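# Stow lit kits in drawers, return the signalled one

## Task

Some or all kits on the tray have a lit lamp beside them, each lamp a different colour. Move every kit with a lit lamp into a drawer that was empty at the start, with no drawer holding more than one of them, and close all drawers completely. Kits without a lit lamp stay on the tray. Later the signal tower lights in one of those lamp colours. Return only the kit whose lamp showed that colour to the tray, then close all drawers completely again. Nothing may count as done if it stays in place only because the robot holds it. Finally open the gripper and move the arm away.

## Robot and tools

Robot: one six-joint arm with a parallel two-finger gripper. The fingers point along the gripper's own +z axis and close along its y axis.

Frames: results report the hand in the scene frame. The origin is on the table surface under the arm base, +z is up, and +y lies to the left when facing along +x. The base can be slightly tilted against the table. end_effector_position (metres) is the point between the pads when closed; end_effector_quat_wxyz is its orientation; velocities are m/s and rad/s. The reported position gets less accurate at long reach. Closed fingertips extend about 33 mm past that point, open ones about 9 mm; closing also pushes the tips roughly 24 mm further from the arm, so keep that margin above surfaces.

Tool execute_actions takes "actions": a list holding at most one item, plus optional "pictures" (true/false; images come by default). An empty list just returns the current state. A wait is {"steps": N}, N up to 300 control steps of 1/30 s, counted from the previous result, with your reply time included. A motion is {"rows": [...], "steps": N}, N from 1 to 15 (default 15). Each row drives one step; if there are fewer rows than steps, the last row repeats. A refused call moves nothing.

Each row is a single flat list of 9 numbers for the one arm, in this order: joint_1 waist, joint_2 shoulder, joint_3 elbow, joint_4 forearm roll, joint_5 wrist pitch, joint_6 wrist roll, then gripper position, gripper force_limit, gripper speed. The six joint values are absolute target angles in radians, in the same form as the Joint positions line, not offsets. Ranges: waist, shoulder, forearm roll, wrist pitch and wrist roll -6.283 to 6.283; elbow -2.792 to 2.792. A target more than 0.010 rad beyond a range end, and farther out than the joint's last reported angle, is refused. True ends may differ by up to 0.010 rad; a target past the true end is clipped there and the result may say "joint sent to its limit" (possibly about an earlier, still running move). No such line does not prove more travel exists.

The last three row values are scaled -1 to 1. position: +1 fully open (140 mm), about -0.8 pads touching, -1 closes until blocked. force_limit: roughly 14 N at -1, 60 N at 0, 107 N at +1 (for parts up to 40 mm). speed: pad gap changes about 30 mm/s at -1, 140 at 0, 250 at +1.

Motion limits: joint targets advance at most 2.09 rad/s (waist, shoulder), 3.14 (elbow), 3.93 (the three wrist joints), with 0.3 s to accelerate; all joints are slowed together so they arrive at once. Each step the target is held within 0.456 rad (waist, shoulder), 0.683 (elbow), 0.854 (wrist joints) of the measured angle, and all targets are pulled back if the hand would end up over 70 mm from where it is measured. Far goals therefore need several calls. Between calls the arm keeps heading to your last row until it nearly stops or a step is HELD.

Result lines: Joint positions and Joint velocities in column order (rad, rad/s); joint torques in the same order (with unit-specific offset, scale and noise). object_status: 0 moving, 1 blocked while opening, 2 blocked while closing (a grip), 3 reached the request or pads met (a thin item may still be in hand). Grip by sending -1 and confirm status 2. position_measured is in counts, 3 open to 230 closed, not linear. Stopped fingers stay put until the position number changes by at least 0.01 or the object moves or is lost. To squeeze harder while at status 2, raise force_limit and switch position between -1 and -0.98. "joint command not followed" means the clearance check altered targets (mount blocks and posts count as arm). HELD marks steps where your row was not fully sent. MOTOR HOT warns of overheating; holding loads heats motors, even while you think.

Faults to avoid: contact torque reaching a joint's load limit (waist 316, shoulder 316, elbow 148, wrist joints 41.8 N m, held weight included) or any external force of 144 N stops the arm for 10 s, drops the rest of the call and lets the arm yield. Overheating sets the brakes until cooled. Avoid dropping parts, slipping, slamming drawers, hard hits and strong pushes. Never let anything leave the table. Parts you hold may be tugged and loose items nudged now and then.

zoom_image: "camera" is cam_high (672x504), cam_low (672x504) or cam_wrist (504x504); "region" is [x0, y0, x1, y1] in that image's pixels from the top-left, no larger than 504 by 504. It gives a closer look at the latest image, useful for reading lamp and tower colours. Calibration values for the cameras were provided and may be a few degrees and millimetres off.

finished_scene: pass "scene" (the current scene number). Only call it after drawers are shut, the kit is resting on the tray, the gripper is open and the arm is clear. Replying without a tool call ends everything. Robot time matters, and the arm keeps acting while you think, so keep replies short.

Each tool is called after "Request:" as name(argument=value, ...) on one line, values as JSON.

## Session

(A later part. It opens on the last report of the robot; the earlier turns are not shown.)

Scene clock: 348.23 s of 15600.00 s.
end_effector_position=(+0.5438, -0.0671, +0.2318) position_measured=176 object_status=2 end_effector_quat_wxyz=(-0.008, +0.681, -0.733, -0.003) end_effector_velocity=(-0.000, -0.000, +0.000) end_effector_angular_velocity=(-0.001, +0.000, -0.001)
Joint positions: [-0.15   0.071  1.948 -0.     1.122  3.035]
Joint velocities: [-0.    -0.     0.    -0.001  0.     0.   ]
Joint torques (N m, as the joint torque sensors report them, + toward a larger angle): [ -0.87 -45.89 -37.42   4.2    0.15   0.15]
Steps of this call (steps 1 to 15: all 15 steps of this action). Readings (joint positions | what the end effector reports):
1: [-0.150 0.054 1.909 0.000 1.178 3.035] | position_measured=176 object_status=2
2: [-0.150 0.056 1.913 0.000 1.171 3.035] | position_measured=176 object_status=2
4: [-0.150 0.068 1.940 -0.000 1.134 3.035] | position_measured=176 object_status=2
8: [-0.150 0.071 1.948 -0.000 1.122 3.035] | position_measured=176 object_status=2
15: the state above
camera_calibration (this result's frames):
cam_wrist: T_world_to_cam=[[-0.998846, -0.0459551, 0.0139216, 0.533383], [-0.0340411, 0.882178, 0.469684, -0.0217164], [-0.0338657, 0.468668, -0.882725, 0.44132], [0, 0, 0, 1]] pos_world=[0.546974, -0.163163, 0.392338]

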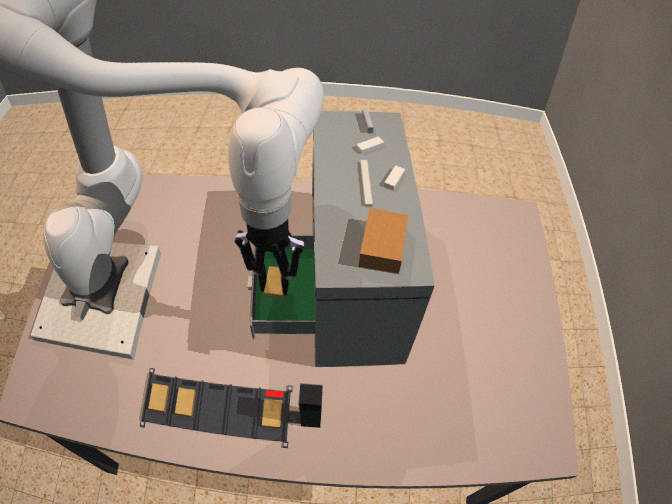

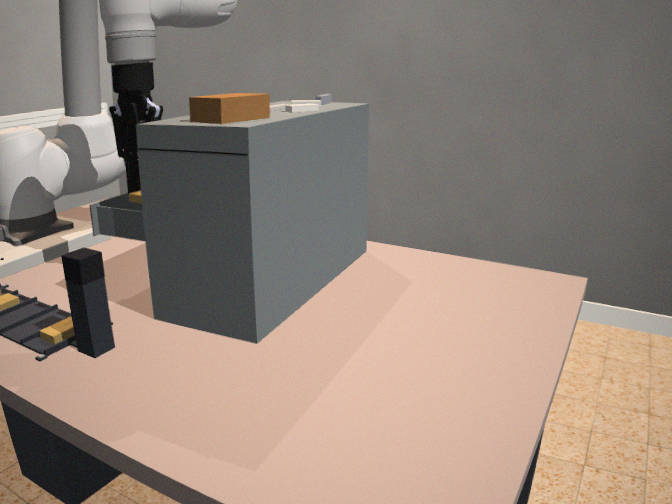

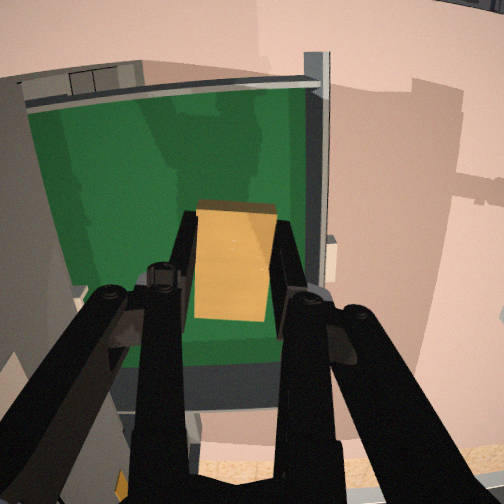

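Request:
execute_actions(actions=[{"rows":[[-0.15,0.077,1.961,0,1.104,3.035,-0.97,0.3,-0.5],[-0.15,0.077,1.961,0,1.104,3.035,-0.97,0.3,-0.5],[-0.15,0.077,1.961,0,1.104,3.035,-0.97,0.3,-0.5],[-0.15,0.077,1.961,0,1.104,3.035,-0.97,0.3,-0.5],[-0.15,0.077,1.961,0,1.104,3.035,-0.97,0.3,-0.5],[-0.15,0.077,1.961,0,1.104,3.035,-0.97,0.3,-0.5],[-0.15,0.082,1.972,0,1.088,3.035,-0.97,0.3,-0.5]],"steps":15}])

Scene clock: 352.77 s of 15600.00 s.
end_effector_position=(+0.5417, -0.0663, +0.2138) position_measured=176 object_status=2 end_effector_quat_wxyz=(-0.008, +0.681, -0.733, -0.003) end_effector_velocity=(-0.001, -0.001, -0.000) end_effector_angular_velocity=(-0.001, +0.001, +0.000)
Joint positions: [-0.15   0.082  1.972  0.     1.088  3.035]
Joint velocities: [-0.    -0.     0.001 -0.001  0.    -0.   ]
Joint torques (N m, as the joint torque sensors report them, + toward a larger angle): [ -1.07 -45.74 -37.02   4.02   0.12   0.  ]
Steps of this call (steps 1 to 15: the robot went on to your last target; steps 16 to 90: nothing new was sent; then 1.03 s passed at rest; steps 91 to 105: all 15 steps of this action). Readings (joint positions | what the end effector reports):
91: [-0.150 0.071 1.948 0.000 1.122 3.035] | position_measured=176 object_status=2
92: [-0.150 0.073 1.951 0.000 1.116 3.035] | position_measured=176 object_status=2
94: [-0.150 0.077 1.960 0.000 1.106 3.035] | position_measured=176 object_status=2
98: [-0.150 0.078 1.964 0.000 1.099 3.035] | position_measured=176 object_status=2
105: the state above
camera_calibration (this result's frames):
cam_wrist: T_world_to_cam=[[-0.998837, -0.0458623, 0.0148558, 0.531354], [-0.0335058, 0.881992, 0.470073, -0.0143844], [-0.0346613, 0.469028, -0.882503, 0.425406], [0, 0, 0, 1]] pos_world=[0.544999, -0.162471, 0.37429]

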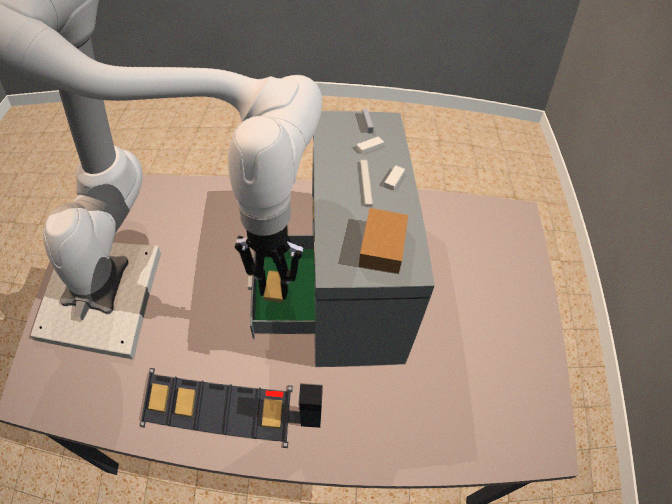

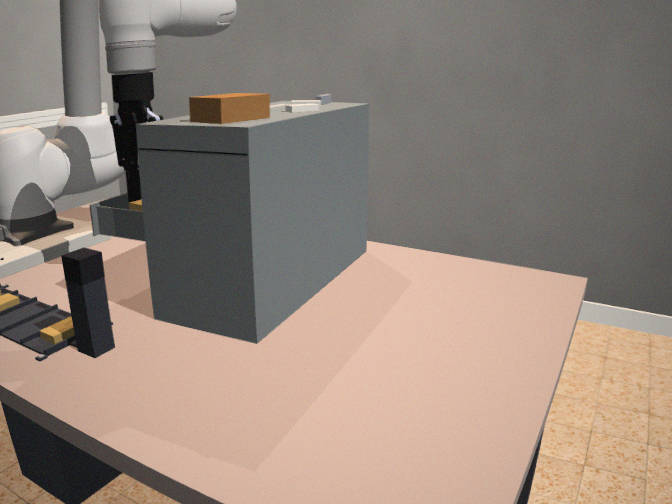

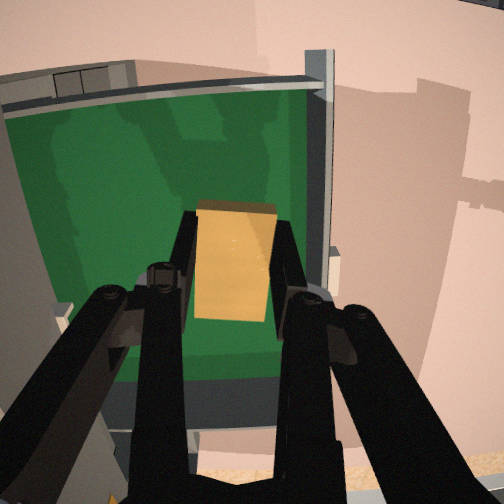

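Request:
execute_actions(actions=[{"rows":[[-0.15,0.092,1.965,0,1.085,3.035,-0.97,0.3,-0.5],[-0.15,0.092,1.965,0,1.085,3.035,-0.97,0.3,-0.5],[-0.15,0.092,1.965,0,1.085,3.035,-0.97,0.3,-0.5],[-0.15,0.092,1.965,0,1.085,3.035,-0.97,0.3,-0.5],[-0.15,0.092,1.965,0,1.085,3.035,-0.97,0.3,-0.5],[-0.15,0.092,1.965,0,1.085,3.035,-0.97,0.3,-0.5],[-0.15,0.094,1.972,0,1.076,3.035,-0.97,0.3,-0.5]],"steps":15}])

Scene clock: 357.10 s of 15600.00 s.
end_effector_position=(+0.5459, -0.0671, +0.2073) position_measured=176 object_status=2 end_effector_quat_wxyz=(-0.008, +0.681, -0.733, -0.003) end_effector_velocity=(-0.001, +0.000, +0.001) end_effector_angular_velocity=(-0.001, -0.001, +0.001)
Joint positions: [-0.15   0.094  1.972 -0.     1.076  3.035]
Joint velocities: [ 0.    -0.002  0.001 -0.     0.    -0.   ]
Joint torques (N m, as the joint torque sensors report them, + toward a larger angle): [ -1.35 -47.3  -36.5    4.22   0.08   0.22]
Steps of this call (steps 1 to 15: the robot went on to your last target; steps 16 to 90: nothing new was sent; then 0.83 s passed at rest; steps 91 to 105: all 15 steps of this action). Readings (joint positions | what the end effector reports):
91: [-0.150 0.082 1.972 -0.000 1.088 3.035] | position_measured=176 object_status=2
92: [-0.150 0.085 1.970 -0.000 1.087 3.035] | position_measured=176 object_status=2
94: [-0.150 0.091 1.966 -0.000 1.085 3.035] | position_measured=176 object_status=2
98: [-0.150 0.093 1.967 -0.000 1.081 3.035] | position_measured=176 object_status=2
105: the state above
camera_calibration (this result's frames):
cam_wrist: T_world_to_cam=[[-0.998832, -0.0459551, 0.0148947, 0.535633], [-0.0335757, 0.882073, 0.469914, -0.0104437], [-0.0347331, 0.468865, -0.882586, 0.42015], [0, 0, 0, 1]] pos_world=[0.54925, -0.163167, 0.367748]

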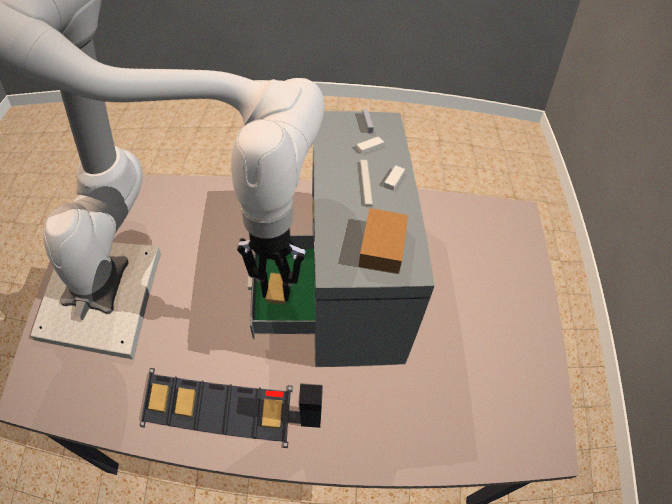

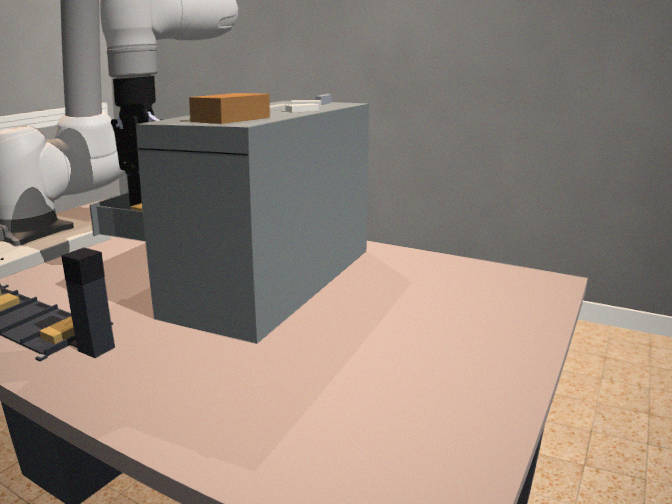

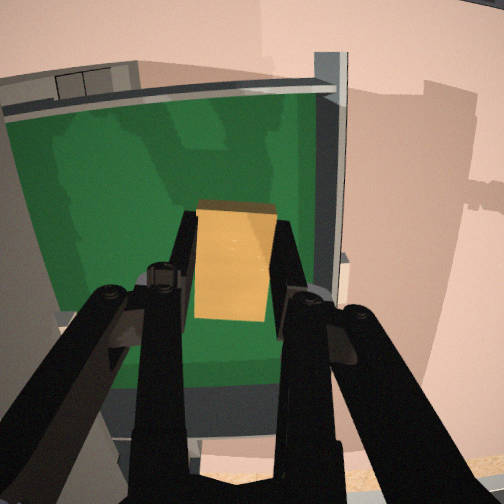

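Request:
execute_actions(actions=[{"rows":[[-0.15,0.095,1.975,0,1.072,3.035,-0.97,0.3,-0.5],[-0.15,0.095,1.975,0,1.072,3.035,-0.97,0.3,-0.5],[-0.15,0.095,1.975,0,1.072,3.035,-0.97,0.3,-0.5],[-0.15,0.096,1.978,0,1.068,3.035,-0.97,0.3,-0.5],[-0.15,0.096,1.978,0,1.068,3.035,-0.97,0.3,-0.5],[-0.15,0.096,1.978,0,1.068,3.035,-0.97,0.3,-0.5],[-0.15,0.096,1.978,0,1.068,3.035,-0.97,0.3,-0.5],[-0.15,0.097,1.981,0,1.064,3.035,-0.97,0.3,-0.5]],"steps":15}], pictures=false)

Scene clock: 361.87 s of 15600.00 s.
end_effector_position=(+0.5446, -0.0667, +0.2012) position_measured=176 object_status=2 end_effector_quat_wxyz=(-0.008, +0.681, -0.733, -0.003) end_effector_velocity=(-0.000, -0.000, +0.000) end_effector_angular_velocity=(-0.000, -0.001, -0.001)
Joint positions: [-0.15   0.097  1.981 -0.     1.064  3.035]
Joint velocities: [-0.    -0.001  0.    -0.    -0.     0.001]
Joint torques (N m, as the joint torque sensors report them, + toward a larger angle): [ -0.24 -46.94 -36.83   4.17   0.13   0.2 ]
Steps of this call (steps 1 to 15: the robot went on to your last target; steps 16 to 90: nothing new was sent; then 1.27 s passed at rest; steps 91 to 105: all 15 steps of this action). Readings (joint positions | what the end effector reports):
91: [-0.150 0.094 1.972 -0.000 1.076 3.035] | position_measured=176 object_status=2
92: [-0.150 0.094 1.973 -0.000 1.074 3.035] | position_measured=176 object_status=2
94: [-0.150 0.095 1.975 -0.000 1.072 3.035] | position_measured=176 object_status=2
98: [-0.150 0.096 1.978 -0.000 1.068 3.035] | position_measured=176 object_status=2
105: the state above

Request:
execute_actions(actions=[{"rows":[[-0.15,0.098,1.984,0,1.06,3.035,-0.97,0.3,-0.5],[-0.15,0.098,1.984,0,1.06,3.035,-0.97,0.3,-0.5],[-0.15,0.098,1.984,0,1.06,3.035,-0.97,0.3,-0.5],[-0.15,0.099,1.987,0,1.056,3.035,-0.97,0.3,-0.5],[-0.15,0.099,1.987,0,1.056,3.035,-0.97,0.3,-0.5],[-0.15,0.099,1.987,0,1.056,3.035,-0.97,0.3,-0.5],[-0.15,0.099,1.987,0,1.056,3.035,-0.97,0.3,-0.5],[-0.15,0.1,1.99,0,1.052,3.035,-0.97,0.3,-0.5]],"steps":15}])

Scene clock: 365.23 s of 15600.00 s.
end_effector_position=(+0.5432, -0.0663, +0.1952) position_measured=176 object_status=2 end_effector_quat_wxyz=(-0.008, +0.681, -0.733, -0.003) end_effector_velocity=(-0.000, -0.000, +0.000) end_effector_angular_velocity=(-0.000, +0.000, +0.000)
Joint positions: [-0.15   0.1    1.99   0.     1.052  3.035]
Joint velocities: [-0.001 -0.001  0.    -0.     0.001 -0.001]
Joint torques (N m, as the joint torque sensors report them, + toward a larger angle): [ -1.07 -47.42 -36.34   4.09   0.02   0.01]
Steps of this call (steps 1 to 15: the robot went on to your last target; steps 16 to 86: nothing new was sent; steps 87 to 101: all 15 steps of this action). Readings (joint positions | what the end effector reports):
87: [-0.150 0.097 1.981 0.000 1.064 3.035] | position_measured=176 object_status=2
88: [-0.150 0.097 1.982 0.000 1.062 3.035] | position_measured=176 object_status=2
90: [-0.150 0.098 1.984 0.000 1.060 3.035] | position_measured=176 object_status=2
94: [-0.150 0.099 1.987 0.000 1.056 3.035] | position_measured=176 object_status=2
101: the state above
camera_calibration (this result's frames):
cam_wrist: T_world_to_cam=[[-0.998833, -0.0459405, 0.014917, 0.533158], [-0.0335501, 0.882043, 0.469972, -0.00549951], [-0.0347482, 0.468923, -0.882555, 0.409033], [0, 0, 0, 1]] pos_world=[0.546565, -0.16246, 0.355625]

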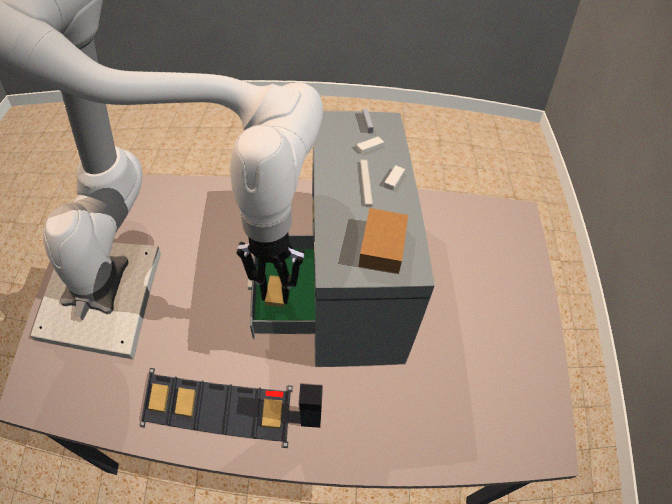

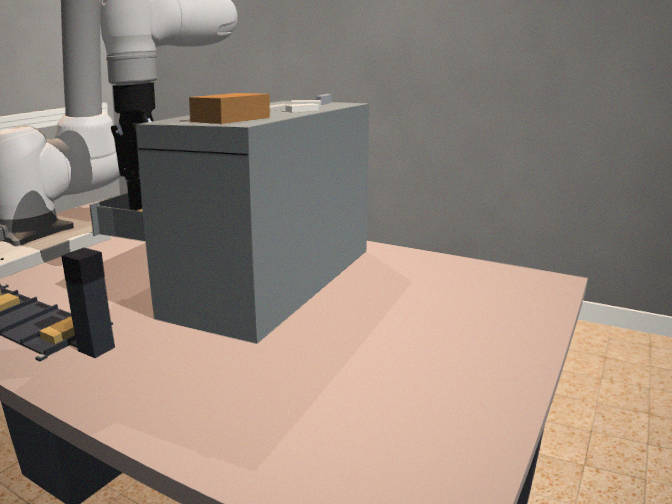

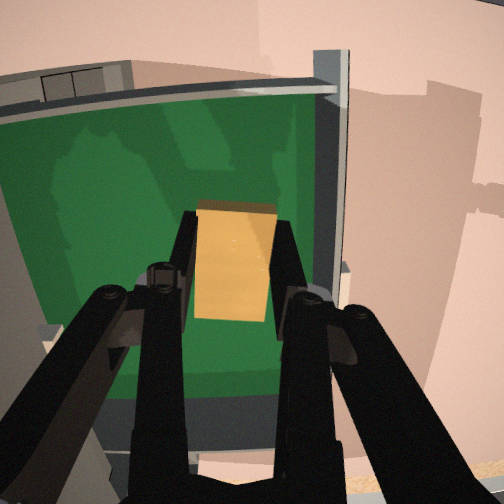

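Request:
execute_actions(actions=[{"rows":[[-0.15,0.1015,1.993,0,1.048,3.035,-0.97,0.3,-0.5],[-0.15,0.1015,1.993,0,1.048,3.035,-0.97,0.3,-0.5],[-0.15,0.1015,1.993,0,1.048,3.035,-0.97,0.3,-0.5],[-0.15,0.103,1.996,0,1.044,3.035,-0.97,0.3,-0.5],[-0.15,0.103,1.996,0,1.044,3.035,-0.97,0.3,-0.5],[-0.15,0.103,1.996,0,1.044,3.035,-0.97,0.3,-0.5],[-0.15,0.103,1.996,0,1.044,3.035,-0.97,0.3,-0.5],[-0.15,0.1045,1.999,0,1.04,3.035,-0.97,0.3,-0.5]],"steps":15}], pictures=false)

Scene clock: 369.40 s of 15600.00 s.
end_effector_position=(+0.5418, -0.0660, +0.1884) position_measured=176 object_status=2 end_effector_quat_wxyz=(-0.007, +0.681, -0.733, -0.004) end_effector_velocity=(-0.001, +0.000, -0.000) end_effector_angular_velocity=(+0.000, +0.002, +0.000)
Joint positions: [-0.15   0.104  1.999 -0.     1.04   3.035]
Joint velocities: [ 0.     0.001  0.    -0.     0.001 -0.   ]
Joint torques (N m, as the joint torque sensors report them, + toward a larger angle): [  0.38 -47.55 -36.19   3.88   0.12  -0.04]
Steps of this call (steps 1 to 15: the robot went on to your last target; steps 16 to 90: nothing new was sent; then 0.67 s passed at rest; steps 91 to 105: all 15 steps of this action). Readings (joint positions | what the end effector reports):
91: [-0.150 0.100 1.990 -0.000 1.052 3.035] | position_measured=176 object_status=2
92: [-0.150 0.101 1.991 -0.000 1.050 3.035] | position_measured=176 object_status=2
94: [-0.150 0.101 1.993 -0.000 1.048 3.035] | position_measured=176 object_status=2
98: [-0.150 0.103 1.996 -0.000 1.044 3.035] | position_measured=176 object_status=2
105: the state above

Request:
execute_actions(actions=[{"rows":[[-0.15,0.107,2.001,0,1.035,3.035,-0.97,0.3,-0.5],[-0.15,0.107,2.001,0,1.035,3.035,-0.97,0.3,-0.5],[-0.15,0.107,2.001,0,1.035,3.035,-0.97,0.3,-0.5],[-0.15,0.1095,2.003,0,1.03,3.035,-0.97,0.3,-0.5],[-0.15,0.1095,2.003,0,1.03,3.035,-0.97,0.3,-0.5],[-0.15,0.1095,2.003,0,1.03,3.035,-0.97,0.3,-0.5],[-0.15,0.1095,2.003,0,1.03,3.035,-0.97,0.3,-0.5],[-0.15,0.112,2.005,0,1.025,3.035,-0.97,0.3,-0.5]],"steps":15}])

Scene clock: 373.83 s of 15600.00 s.
end_effector_position=(+0.5433, -0.0661, +0.1816) position_measured=176 object_status=2 end_effector_quat_wxyz=(-0.008, +0.681, -0.733, -0.003) end_effector_velocity=(-0.001, +0.000, -0.002) end_effector_angular_velocity=(+0.001, +0.004, +0.002)
Joint positions: [-0.15   0.112  2.005  0.     1.025  3.035]
Joint velocities: [ 0.     0.002  0.002 -0.    -0.    -0.002]
Joint torques (N m, as the joint torque sensors report them, + toward a larger angle): [-4.92 20.24 23.11  1.72  0.12  0.45]
Steps of this call (steps 1 to 15: the robot went on to your last target; steps 16 to 90: nothing new was sent; then 0.93 s passed at rest; steps 91 to 105: all 15 steps of this action). Readings (joint positions | what the end effector reports):
91: [-0.150 0.105 1.999 0.000 1.040 3.035] | position_measured=176 object_status=2
92: [-0.150 0.105 2.000 0.000 1.038 3.035] | position_measured=176 object_status=2
94: [-0.150 0.107 2.001 0.000 1.035 3.035] | position_measured=176 object_status=2
98: [-0.150 0.109 2.002 0.000 1.030 3.035] | position_measured=176 object_status=2
105: the state above
camera_calibration (this result's frames):
cam_wrist: T_world_to_cam=[[-0.998844, -0.0458691, 0.0144096, 0.533537], [-0.0337236, 0.882015, 0.470012, 0.000723485], [-0.0342685, 0.468983, -0.882542, 0.396695], [0, 0, 0, 1]] pos_world=[0.546538, -0.162208, 0.342072]

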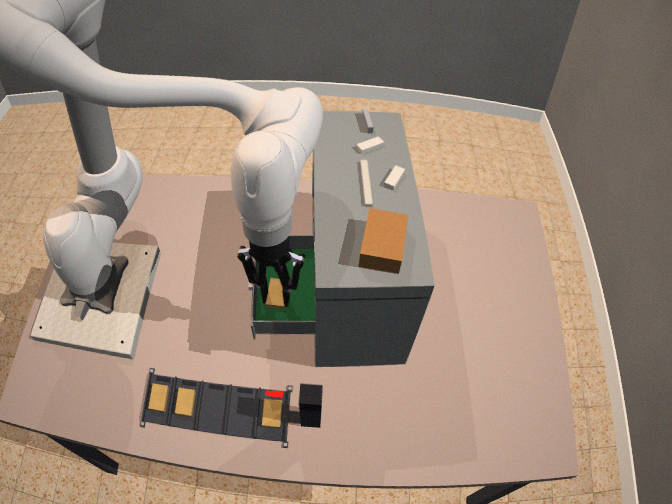

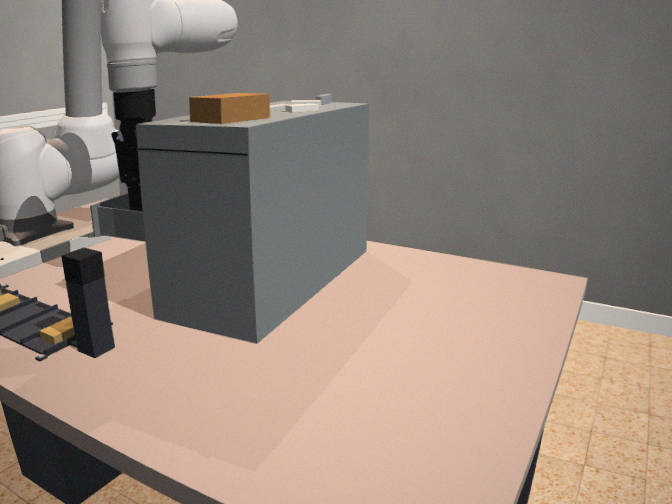

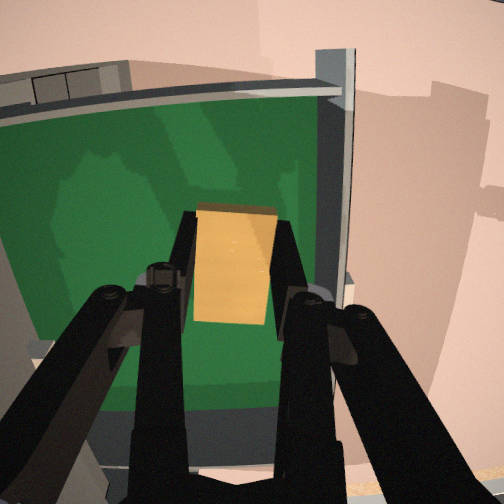

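Contact. Back off, release, lift.

Request:
execute_actions(actions=[{"rows":[[-0.15,0.1085,2.002,0,1.031,3.035,-0.97,0.3,-0.5],[-0.15,0.1085,2.002,0,1.031,3.035,-0.97,0.3,-0.5],[-0.15,0.1085,2.002,0,1.031,3.035,-0.97,0.3,-0.5],[-0.15,0.1085,2.002,0,1.031,3.035,-0.2,0.3,-0.5]],"steps":15}], pictures=false)

Request:
execute_actions(actions=[{"rows":[[-0.15,0.071,1.94,0,1.13,3.035,-0.2,0.3,-0.5]],"steps":15}], pictures=false)

Request:
execute_actions(actions=[{"rows":[[-0.15,-0.05,1.87,0,1.32,3.035,-0.2,0.3,-0.5]],"steps":15}])

Scene clock: 377.53 s of 15600.00 s.
end_effector_position=(+0.5429, -0.0662, +0.1847) position_measured=154 object_status=0 end_effector_quat_wxyz=(-0.008, +0.681, -0.733, -0.003) end_effector_velocity=(+0.000, -0.000, +0.000) end_effector_angular_velocity=(-0.000, +0.000, -0.001)
Joint positions: [-0.15   0.109  2.002 -0.     1.031  3.035]
Joint velocities: [-0.  0. -0. -0.  0.  0.]
Joint torques (N m, as the joint torque sensors report them, + toward a larger angle): [  0.04 -47.3  -35.72   4.04   0.17   0.2 ]
Steps of this call (steps 1 to 15: the robot went on to your last target; steps 16 to 90: nothing new was sent; then 0.20 s passed at rest; steps 91 to 105: all 15 steps of this action). Readings (joint positions | what the end effector reports):
91: [-0.150 0.112 2.005 -0.000 1.025 3.035] | position_measured=176 object_status=2
92: [-0.150 0.111 2.004 -0.000 1.027 3.035] | position_measured=176 object_status=2
94: [-0.150 0.109 2.003 -0.000 1.030 3.035] | position_measured=176 object_status=0
98: [-0.150 0.109 2.003 -0.000 1.031 3.035] | position_measured=160 object_status=0
105: the state above

Scene clock: 378.03 s of 15600.00 s.
end_effector_position=(+0.5456, -0.0675, +0.2358) position_measured=154 object_status=3 end_effector_quat_wxyz=(-0.008, +0.681, -0.733, -0.003) end_effector_velocity=(+0.001, -0.000, -0.001) end_effector_angular_velocity=(-0.000, -0.001, +0.000)
Joint positions: [-0.15   0.071  1.94   0.     1.13   3.035]
Joint velocities: [ 0.     0.001  0.    -0.    -0.002  0.   ]
Joint torques (N m, as the joint torque sensors report them, + toward a larger angle): [ -0.09 -45.84 -36.91   4.21   0.09   0.09]
Steps of this call (steps 1 to 15: all 15 steps of this action). Readings (joint positions | what the end effector reports):
1: [-0.150 0.108 2.002 -0.000 1.031 3.035] | position_measured=154 object_status=0
2: [-0.150 0.106 1.998 -0.000 1.039 3.035] | position_measured=154 object_status=3
4: [-0.150 0.087 1.966 -0.000 1.090 3.035] | position_measured=154 object_status=3
8: [-0.150 0.071 1.940 0.000 1.130 3.035] | position_measured=154 object_status=3
15: the state above

Scene clock: 378.53 s of 15600.00 s.
end_effector_position=(+0.5068, -0.0621, +0.3366) position_measured=154 object_status=3 end_effector_quat_wxyz=(-0.008, +0.681, -0.733, -0.002) end_effector_velocity=(-0.000, +0.000, +0.002) end_effector_angular_velocity=(-0.000, -0.001, -0.001)
Joint positions: [-0.15  -0.05   1.87   0.     1.32   3.035]
Joint velocities: [ 0.    -0.002 -0.001  0.     0.002  0.001]
Joint torques (N m, as the joint torque sensors report them, + toward a larger angle): [ -0.85 -37.08 -39.21   4.53   0.12   0.04]
Steps of this call (steps 1 to 15: all 15 steps of this action). Readings (joint positions | what the end effector reports):
1: [-0.150 0.071 1.940 0.000 1.130 3.035] | position_measured=154 object_status=3
2: [-0.150 0.068 1.938 0.000 1.136 3.035] | position_measured=154 object_status=3
4: [-0.150 0.038 1.921 0.000 1.183 3.035] | position_measured=154 object_status=3
8: [-0.150 -0.037 1.878 0.000 1.298 3.035] | position_measured=154 object_status=3
15: the state above
camera_calibration (this result's frames):
cam_wrist: T_world_to_cam=[[-0.998856, -0.045925, 0.0133454, 0.495435], [-0.0342866, 0.882196, 0.469632, -0.0764635], [-0.0333412, 0.468638, -0.882761, 0.529897], [0, 0, 0, 1]] pos_world=[0.509914, -0.158121, 0.497071]

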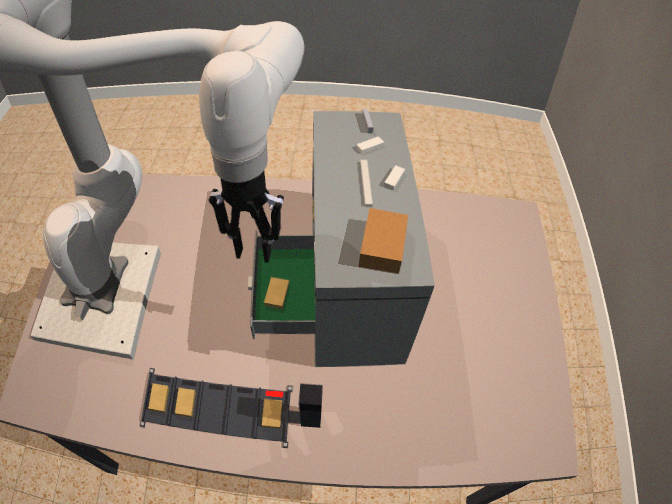

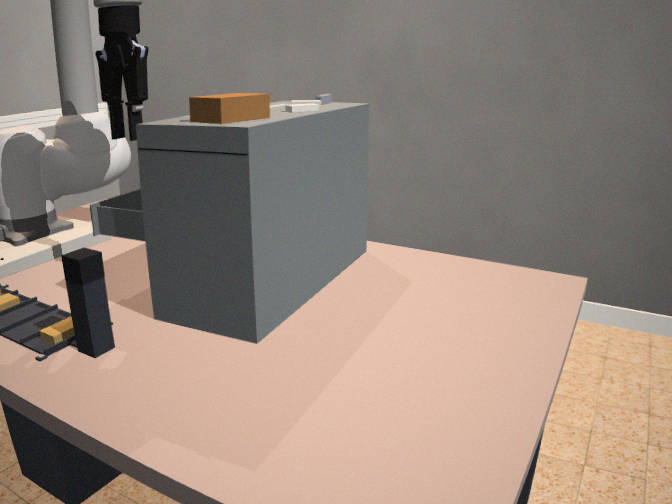

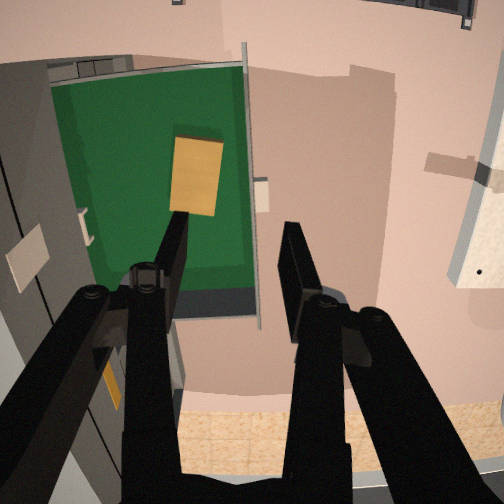

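Request:
execute_actions(actions=[{"rows":[[-0.12,-0.4,2.1,0,1.1,2.0,-0.2,0.3,-0.5]],"steps":15}], pictures=false)

Request:
execute_actions(actions=[{"rows":[[-0.1145,-0.6,2.5,0,0.5,1.571,-0.2,0.3,-0.5]],"steps":15}], pictures=false)

Request:
execute_actions(actions=[{"rows":[[-0.117,-0.42,2.62,0,0.13,1.571,-0.2,0.3,-0.5]],"steps":15}])

Scene clock: 384.97 s of 15600.00 s.
end_effector_position=(+0.4268, -0.0358, +0.3722) position_measured=154 object_status=3 end_effector_quat_wxyz=(-0.036, +0.935, -0.316, +0.159) end_effector_velocity=(-0.092, +0.028, +0.024) end_effector_angular_velocity=(-0.473, -0.326, +1.259)
Joint positions: [-0.122 -0.38   2.087  0.     1.113  2.069]
Joint velocities: [ 0.034 -0.384  0.253 -0.    -0.242 -1.3  ]
Joint torques (N m, as the joint torque sensors report them, + toward a larger angle): [ -4.94  14.63 -42.79   4.66  -0.89   0.19]
Steps of this call (steps 1 to 15: the robot went on to your last target; steps 16 to 90: nothing new was sent; then 2.93 s passed at rest; steps 91 to 105: all 15 steps of this action). Readings (joint positions | what the end effector reports):
91: [-0.150 -0.050 1.870 0.000 1.320 3.035] | position_measured=154 object_status=3
92: [-0.150 -0.053 1.872 0.000 1.319 3.028] | position_measured=154 object_status=3
94: [-0.148 -0.076 1.887 0.000 1.304 2.972] | position_measured=154 object_status=3
98: [-0.138 -0.190 1.962 0.000 1.232 2.687] | position_measured=154 object_status=3
105: the state above

Scene clock: 385.47 s of 15600.00 s.
end_effector_position=(+0.4025, -0.0275, +0.2736) position_measured=154 object_status=3 end_effector_quat_wxyz=(+0.019, +0.928, -0.070, +0.364) end_effector_velocity=(+0.005, -0.001, +0.006) end_effector_angular_velocity=(-0.009, -0.022, +0.006)
Joint positions: [-0.114 -0.6    2.499  0.     0.501  1.571]
Joint velocities: [ 0.    -0.002 -0.     0.    -0.021 -0.008]
Joint torques (N m, as the joint torque sensors report them, + toward a larger angle): [ -2.06  18.05 -43.5    4.61  -2.02   0.3 ]
Steps of this call (steps 1 to 15: all 15 steps of this action). Readings (joint positions | what the end effector reports):
1: [-0.121 -0.391 2.094 0.000 1.106 2.032] | position_measured=154 object_status=3
2: [-0.120 -0.401 2.103 0.000 1.094 1.999] | position_measured=154 object_status=3
4: [-0.119 -0.434 2.149 0.000 1.032 1.909] | position_measured=154 object_status=3
8: [-0.116 -0.525 2.334 0.000 0.757 1.725] | position_measured=154 object_status=3
15: the state above

Scene clock: 385.97 s of 15600.00 s.
end_effector_position=(+0.4395, -0.0327, +0.1963) position_measured=154 object_status=3 end_effector_quat_wxyz=(+0.022, +0.915, -0.071, +0.397) end_effector_velocity=(-0.000, -0.001, -0.001) end_effector_angular_velocity=(+0.000, +0.003, -0.001)
Joint positions: [-0.117 -0.42   2.62   0.     0.13   1.571]
Joint velocities: [-0.002  0.003  0.    -0.     0.    -0.   ]
Joint torques (N m, as the joint torque sensors report them, + toward a larger angle): [ -1.99   4.67 -35.15   3.9   -1.71   0.03]
Steps of this call (steps 1 to 15: all 15 steps of this action). Readings (joint positions | what the end effector reports):
1: [-0.114 -0.600 2.500 0.000 0.500 1.571] | position_measured=154 object_status=3
2: [-0.114 -0.597 2.502 0.000 0.493 1.571] | position_measured=154 object_status=3
4: [-0.115 -0.569 2.520 0.000 0.437 1.571] | position_measured=154 object_status=3
8: [-0.116 -0.458 2.595 0.000 0.210 1.571] | position_measured=154 object_status=3
15: the state above
camera_calibration (this result's frames):
cam_wrist: T_world_to_cam=[[-0.0817984, -0.992907, 0.086279, -0.0169502], [-0.941293, 0.0485157, -0.334086, 0.490344], [0.327531, -0.108542, -0.938585, 0.223576], [0, 0, 0, 1]] pos_world=[0.386943, -0.0163521, 0.375125]

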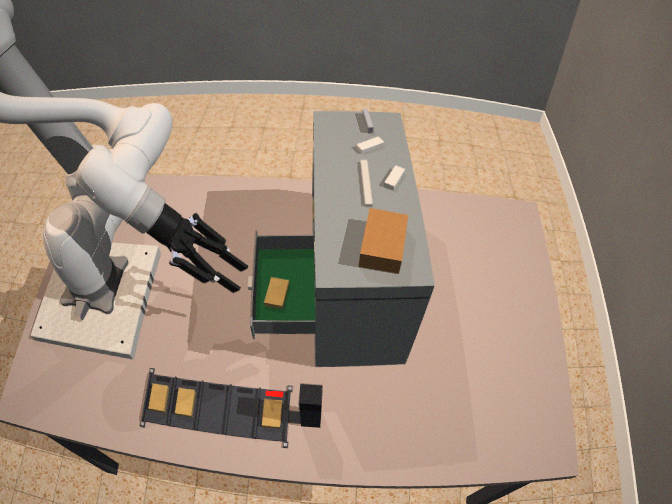

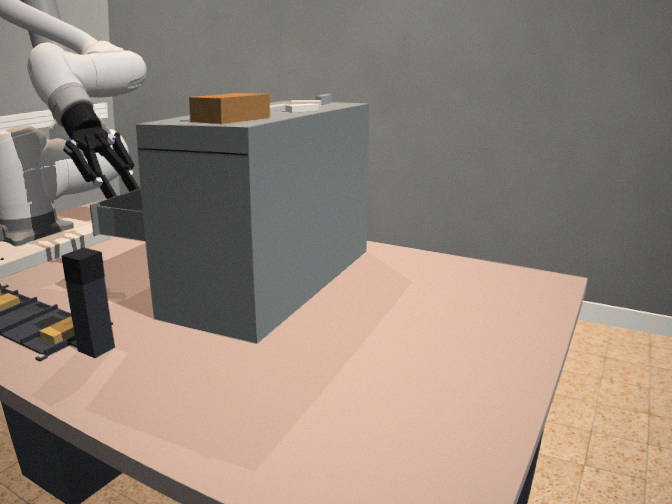

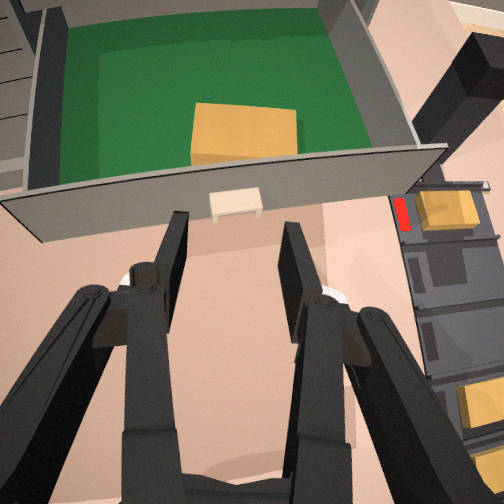

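Request:
execute_actions(actions=[{"rows":[[-0.117,-0.385,2.615,0,0.12,1.571,-0.2,0.3,-0.5],[-0.117,-0.385,2.615,0,0.12,1.571,-0.2,0.3,-0.5],[-0.117,-0.385,2.615,0,0.12,1.571,-0.2,0.3,-0.5],[-0.117,-0.385,2.615,0,0.12,1.571,-0.2,0.3,-0.5],[-0.117,-0.385,2.615,0,0.12,1.571,-0.2,0.3,-0.5],[-0.117,-0.385,2.615,0,0.12,1.571,-0.2,0.3,-0.5],[-0.114,-0.362,2.606,0,0.112,1.571,-0.2,0.3,-0.5]],"steps":15}])

Scene clock: 389.47 s of 15600.00 s.
end_effector_position=(+0.4517, -0.0331, +0.1841) position_measured=154 object_status=3 end_effector_quat_wxyz=(+0.020, +0.920, -0.070, +0.385) end_effector_velocity=(+0.000, +0.001, +0.000) end_effector_angular_velocity=(-0.000, +0.000, +0.002)
Joint positions: [-0.114 -0.362  2.606  0.     0.112  1.571]
Joint velocities: [ 0.002  0.    -0.    -0.     0.     0.   ]
Joint torques (N m, as the joint torque sensors report them, + toward a larger angle): [ -0.9    0.26 -34.49   3.67  -1.89   0.25]
Steps of this call (steps 1 to 15: the robot went on to your last target; steps 16 to 90: nothing new was sent; steps 91 to 105: all 15 steps of this action). Readings (joint positions | what the end effector reports):
91: [-0.117 -0.420 2.620 0.000 0.130 1.571] | position_measured=154 object_status=3
92: [-0.117 -0.416 2.620 0.000 0.129 1.571] | position_measured=154 object_status=3
94: [-0.117 -0.394 2.616 0.000 0.123 1.571] | position_measured=154 object_status=3
98: [-0.117 -0.382 2.614 0.000 0.119 1.571] | position_measured=154 object_status=3
105: the state above
camera_calibration (this result's frames):
cam_wrist: T_world_to_cam=[[-0.0763886, -0.993485, 0.0845683, -0.0173806], [-0.949819, 0.0467032, -0.309293, 0.497036], [0.303329, -0.103951, -0.947199, 0.220765], [0, 0, 0, 1]] pos_world=[0.403802, -0.0175318, 0.364308]

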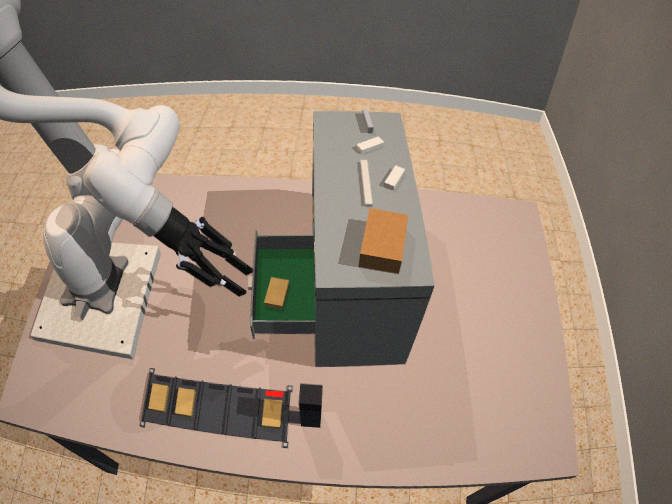

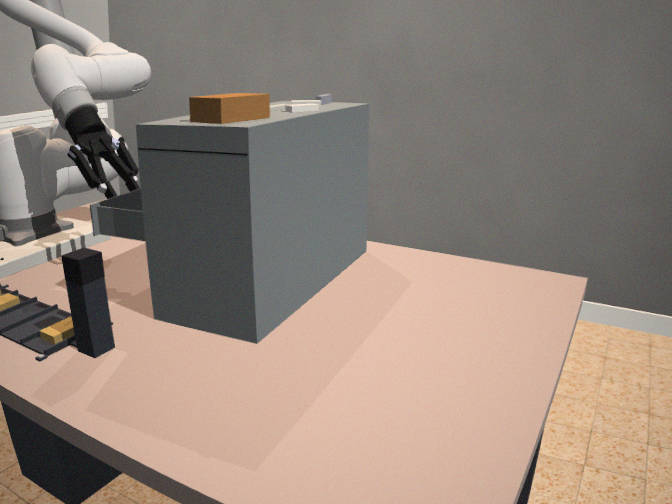

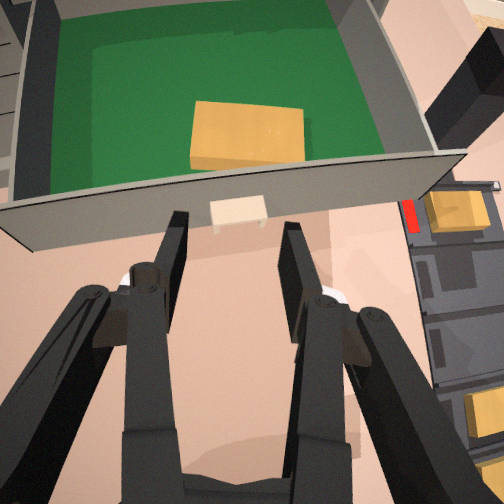

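Push along the path.

Request:
execute_actions(actions=[{"rows":[[-0.111,-0.345,2.596,0,0.105,1.571,-0.2,0.3,-0.5],[-0.111,-0.345,2.596,0,0.105,1.571,-0.2,0.3,-0.5],[-0.108,-0.328,2.586,0,0.097,1.571,-0.2,0.3,-0.5],[-0.108,-0.328,2.586,0,0.097,1.571,-0.2,0.3,-0.5],[-0.105,-0.31,2.576,0,0.09,1.571,-0.2,0.3,-0.5],[-0.105,-0.31,2.576,0,0.09,1.571,-0.2,0.3,-0.5],[-0.102,-0.293,2.566,0,0.082,1.571,-0.2,0.3,-0.5],[-0.102,-0.293,2.566,0,0.082,1.571,-0.2,0.3,-0.5],[-0.099,-0.276,2.556,0,0.075,1.571,-0.2,0.3,-0.5],[-0.099,-0.276,2.556,0,0.075,1.571,-0.2,0.3,-0.5],[-0.0965,-0.262,2.548,0,0.069,1.571,-0.2,0.3,-0.5],[-0.0965,-0.262,2.548,0,0.069,1.571,-0.2,0.3,-0.5],[-0.094,-0.2475,2.54,0,0.0635,1.571,-0.2,0.3,-0.5]],"steps":15}])

Request:
execute_actions(actions=[{"rows":[[-0.091,-0.233,2.53,0,0.059,1.571,-0.2,0.3,-0.5],[-0.091,-0.233,2.53,0,0.059,1.571,-0.2,0.3,-0.5],[-0.088,-0.219,2.52,0,0.055,1.571,-0.2,0.3,-0.5],[-0.088,-0.219,2.52,0,0.055,1.571,-0.2,0.3,-0.5],[-0.085,-0.205,2.51,0,0.051,1.571,-0.2,0.3,-0.5],[-0.085,-0.205,2.51,0,0.051,1.571,-0.2,0.3,-0.5],[-0.082,-0.19,2.5,0,0.047,1.571,-0.2,0.3,-0.5],[-0.082,-0.19,2.5,0,0.047,1.571,-0.2,0.3,-0.5],[-0.079,-0.176,2.49,0,0.043,1.571,-0.2,0.3,-0.5],[-0.079,-0.176,2.49,0,0.043,1.571,-0.2,0.3,-0.5],[-0.076,-0.162,2.48,0,0.039,1.571,-0.2,0.3,-0.5],[-0.076,-0.162,2.48,0,0.039,1.571,-0.2,0.3,-0.5],[-0.0735,-0.1475,2.469,0,0.0345,1.571,-0.2,0.3,-0.5]],"steps":15}])

Scene clock: 398.73 s of 15600.00 s.
end_effector_position=(+0.4996, -0.0304, +0.1854) position_measured=154 object_status=3 end_effector_quat_wxyz=(+0.017, +0.921, -0.061, +0.385) end_effector_velocity=(+0.077, +0.006, -0.008) end_effector_angular_velocity=(+0.002, +0.012, +0.031)
Joint positions: [-0.095 -0.254  2.543  0.     0.066  1.571]
Joint velocities: [ 0.031  0.182 -0.101  0.    -0.069  0.   ]
Joint torques (N m, as the joint torque sensors report them, + toward a larger angle): [  3.48 -15.27 -30.7    3.31  -1.84   0.19]
Steps of this call (steps 1 to 15: the robot went on to your last target; steps 16 to 90: nothing new was sent; then 5.77 s passed at rest; steps 91 to 105: all 15 steps of this action). Readings (joint positions | what the end effector reports):
91: [-0.114 -0.362 2.606 0.000 0.112 1.571] | position_measured=154 object_status=3
92: [-0.113 -0.359 2.604 0.000 0.111 1.571] | position_measured=154 object_status=3
94: [-0.111 -0.343 2.595 0.000 0.104 1.571] | position_measured=154 object_status=3
98: [-0.105 -0.309 2.576 0.000 0.089 1.571] | position_measured=154 object_status=3
105: the state above
camera_calibration (this result's frames):
cam_wrist: T_world_to_cam=[[-0.0574708, -0.994745, 0.0847286, -0.0206843], [-0.950345, 0.0285106, -0.309888, 0.542595], [0.305844, -0.0983309, -0.94699, 0.20654], [0, 0, 0, 1]] pos_world=[0.451295, -0.0157361, 0.365487]

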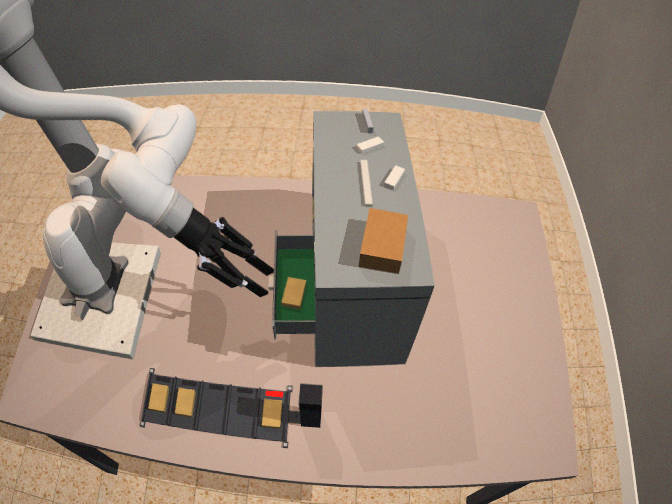

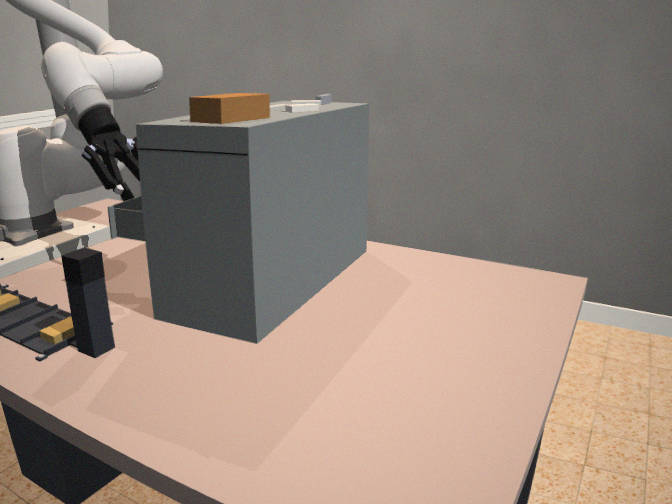

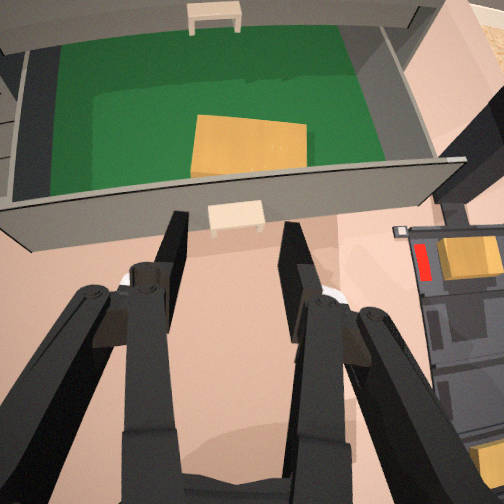

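Scene clock: 399.23 s of 15600.00 s.
end_effector_position=(+0.5491, -0.0253, +0.1856) position_measured=154 object_status=3 end_effector_quat_wxyz=(+0.013, +0.921, -0.051, +0.385) end_effector_velocity=(+0.097, +0.007, +0.003) end_effector_angular_velocity=(-0.002, -0.015, +0.031)
Joint positions: [-0.075 -0.153  2.473  0.     0.036  1.571]
Joint velocities: [ 0.031  0.179 -0.135 -0.    -0.058 -0.   ]
Joint torques (N m, as the joint torque sensors report them, + toward a larger angle): [ -0.77 -23.99 -32.44   3.15  -2.72   0.13]
Steps of this call (steps 1 to 15: all 15 steps of this action). Readings (joint positions | what the end effector reports):
1: [-0.094 -0.249 2.541 0.000 0.064 1.571] | position_measured=154 object_status=3
2: [-0.093 -0.245 2.538 0.000 0.063 1.571] | position_measured=154 object_status=3
4: [-0.091 -0.231 2.529 0.000 0.059 1.571] | position_measured=154 object_status=3
8: [-0.085 -0.204 2.509 0.000 0.051 1.571] | position_measured=154 object_status=3
15: the state above
camera_calibration (this result's frames):
cam_wrist: T_world_to_cam=[[-0.0370322, -0.995708, 0.0848196, -0.0240257], [-0.950877, 0.00900519, -0.309439, 0.589231], [0.307347, -0.0921122, -0.947129, 0.191517], [0, 0, 0, 1]] pos_world=[0.500534, -0.0115876, 0.36576]

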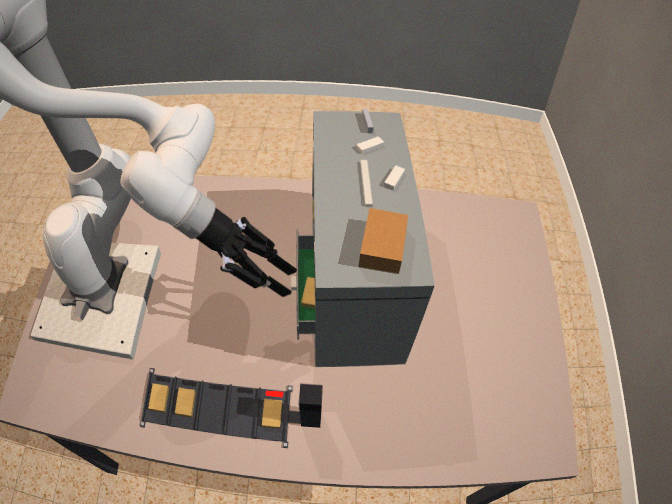

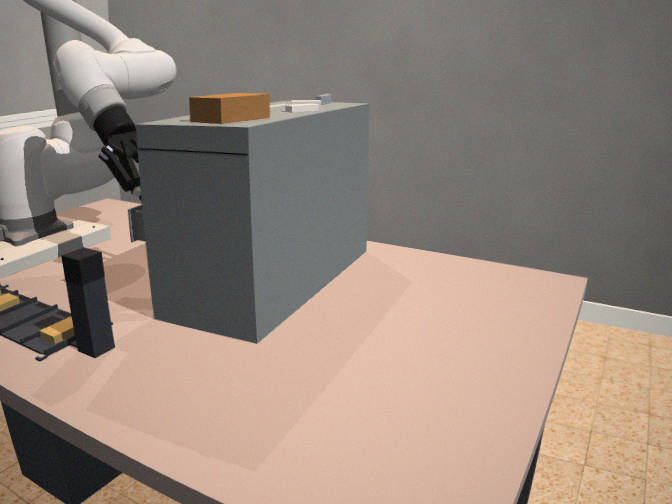

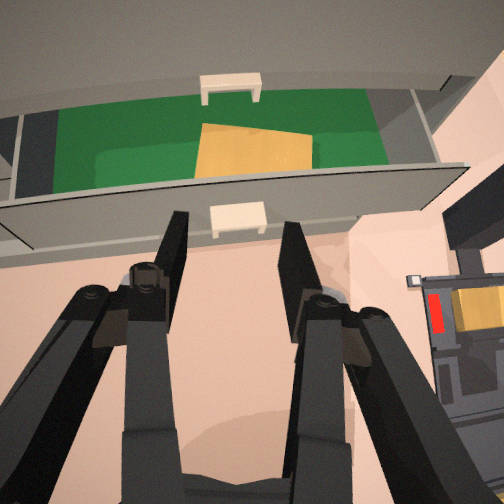

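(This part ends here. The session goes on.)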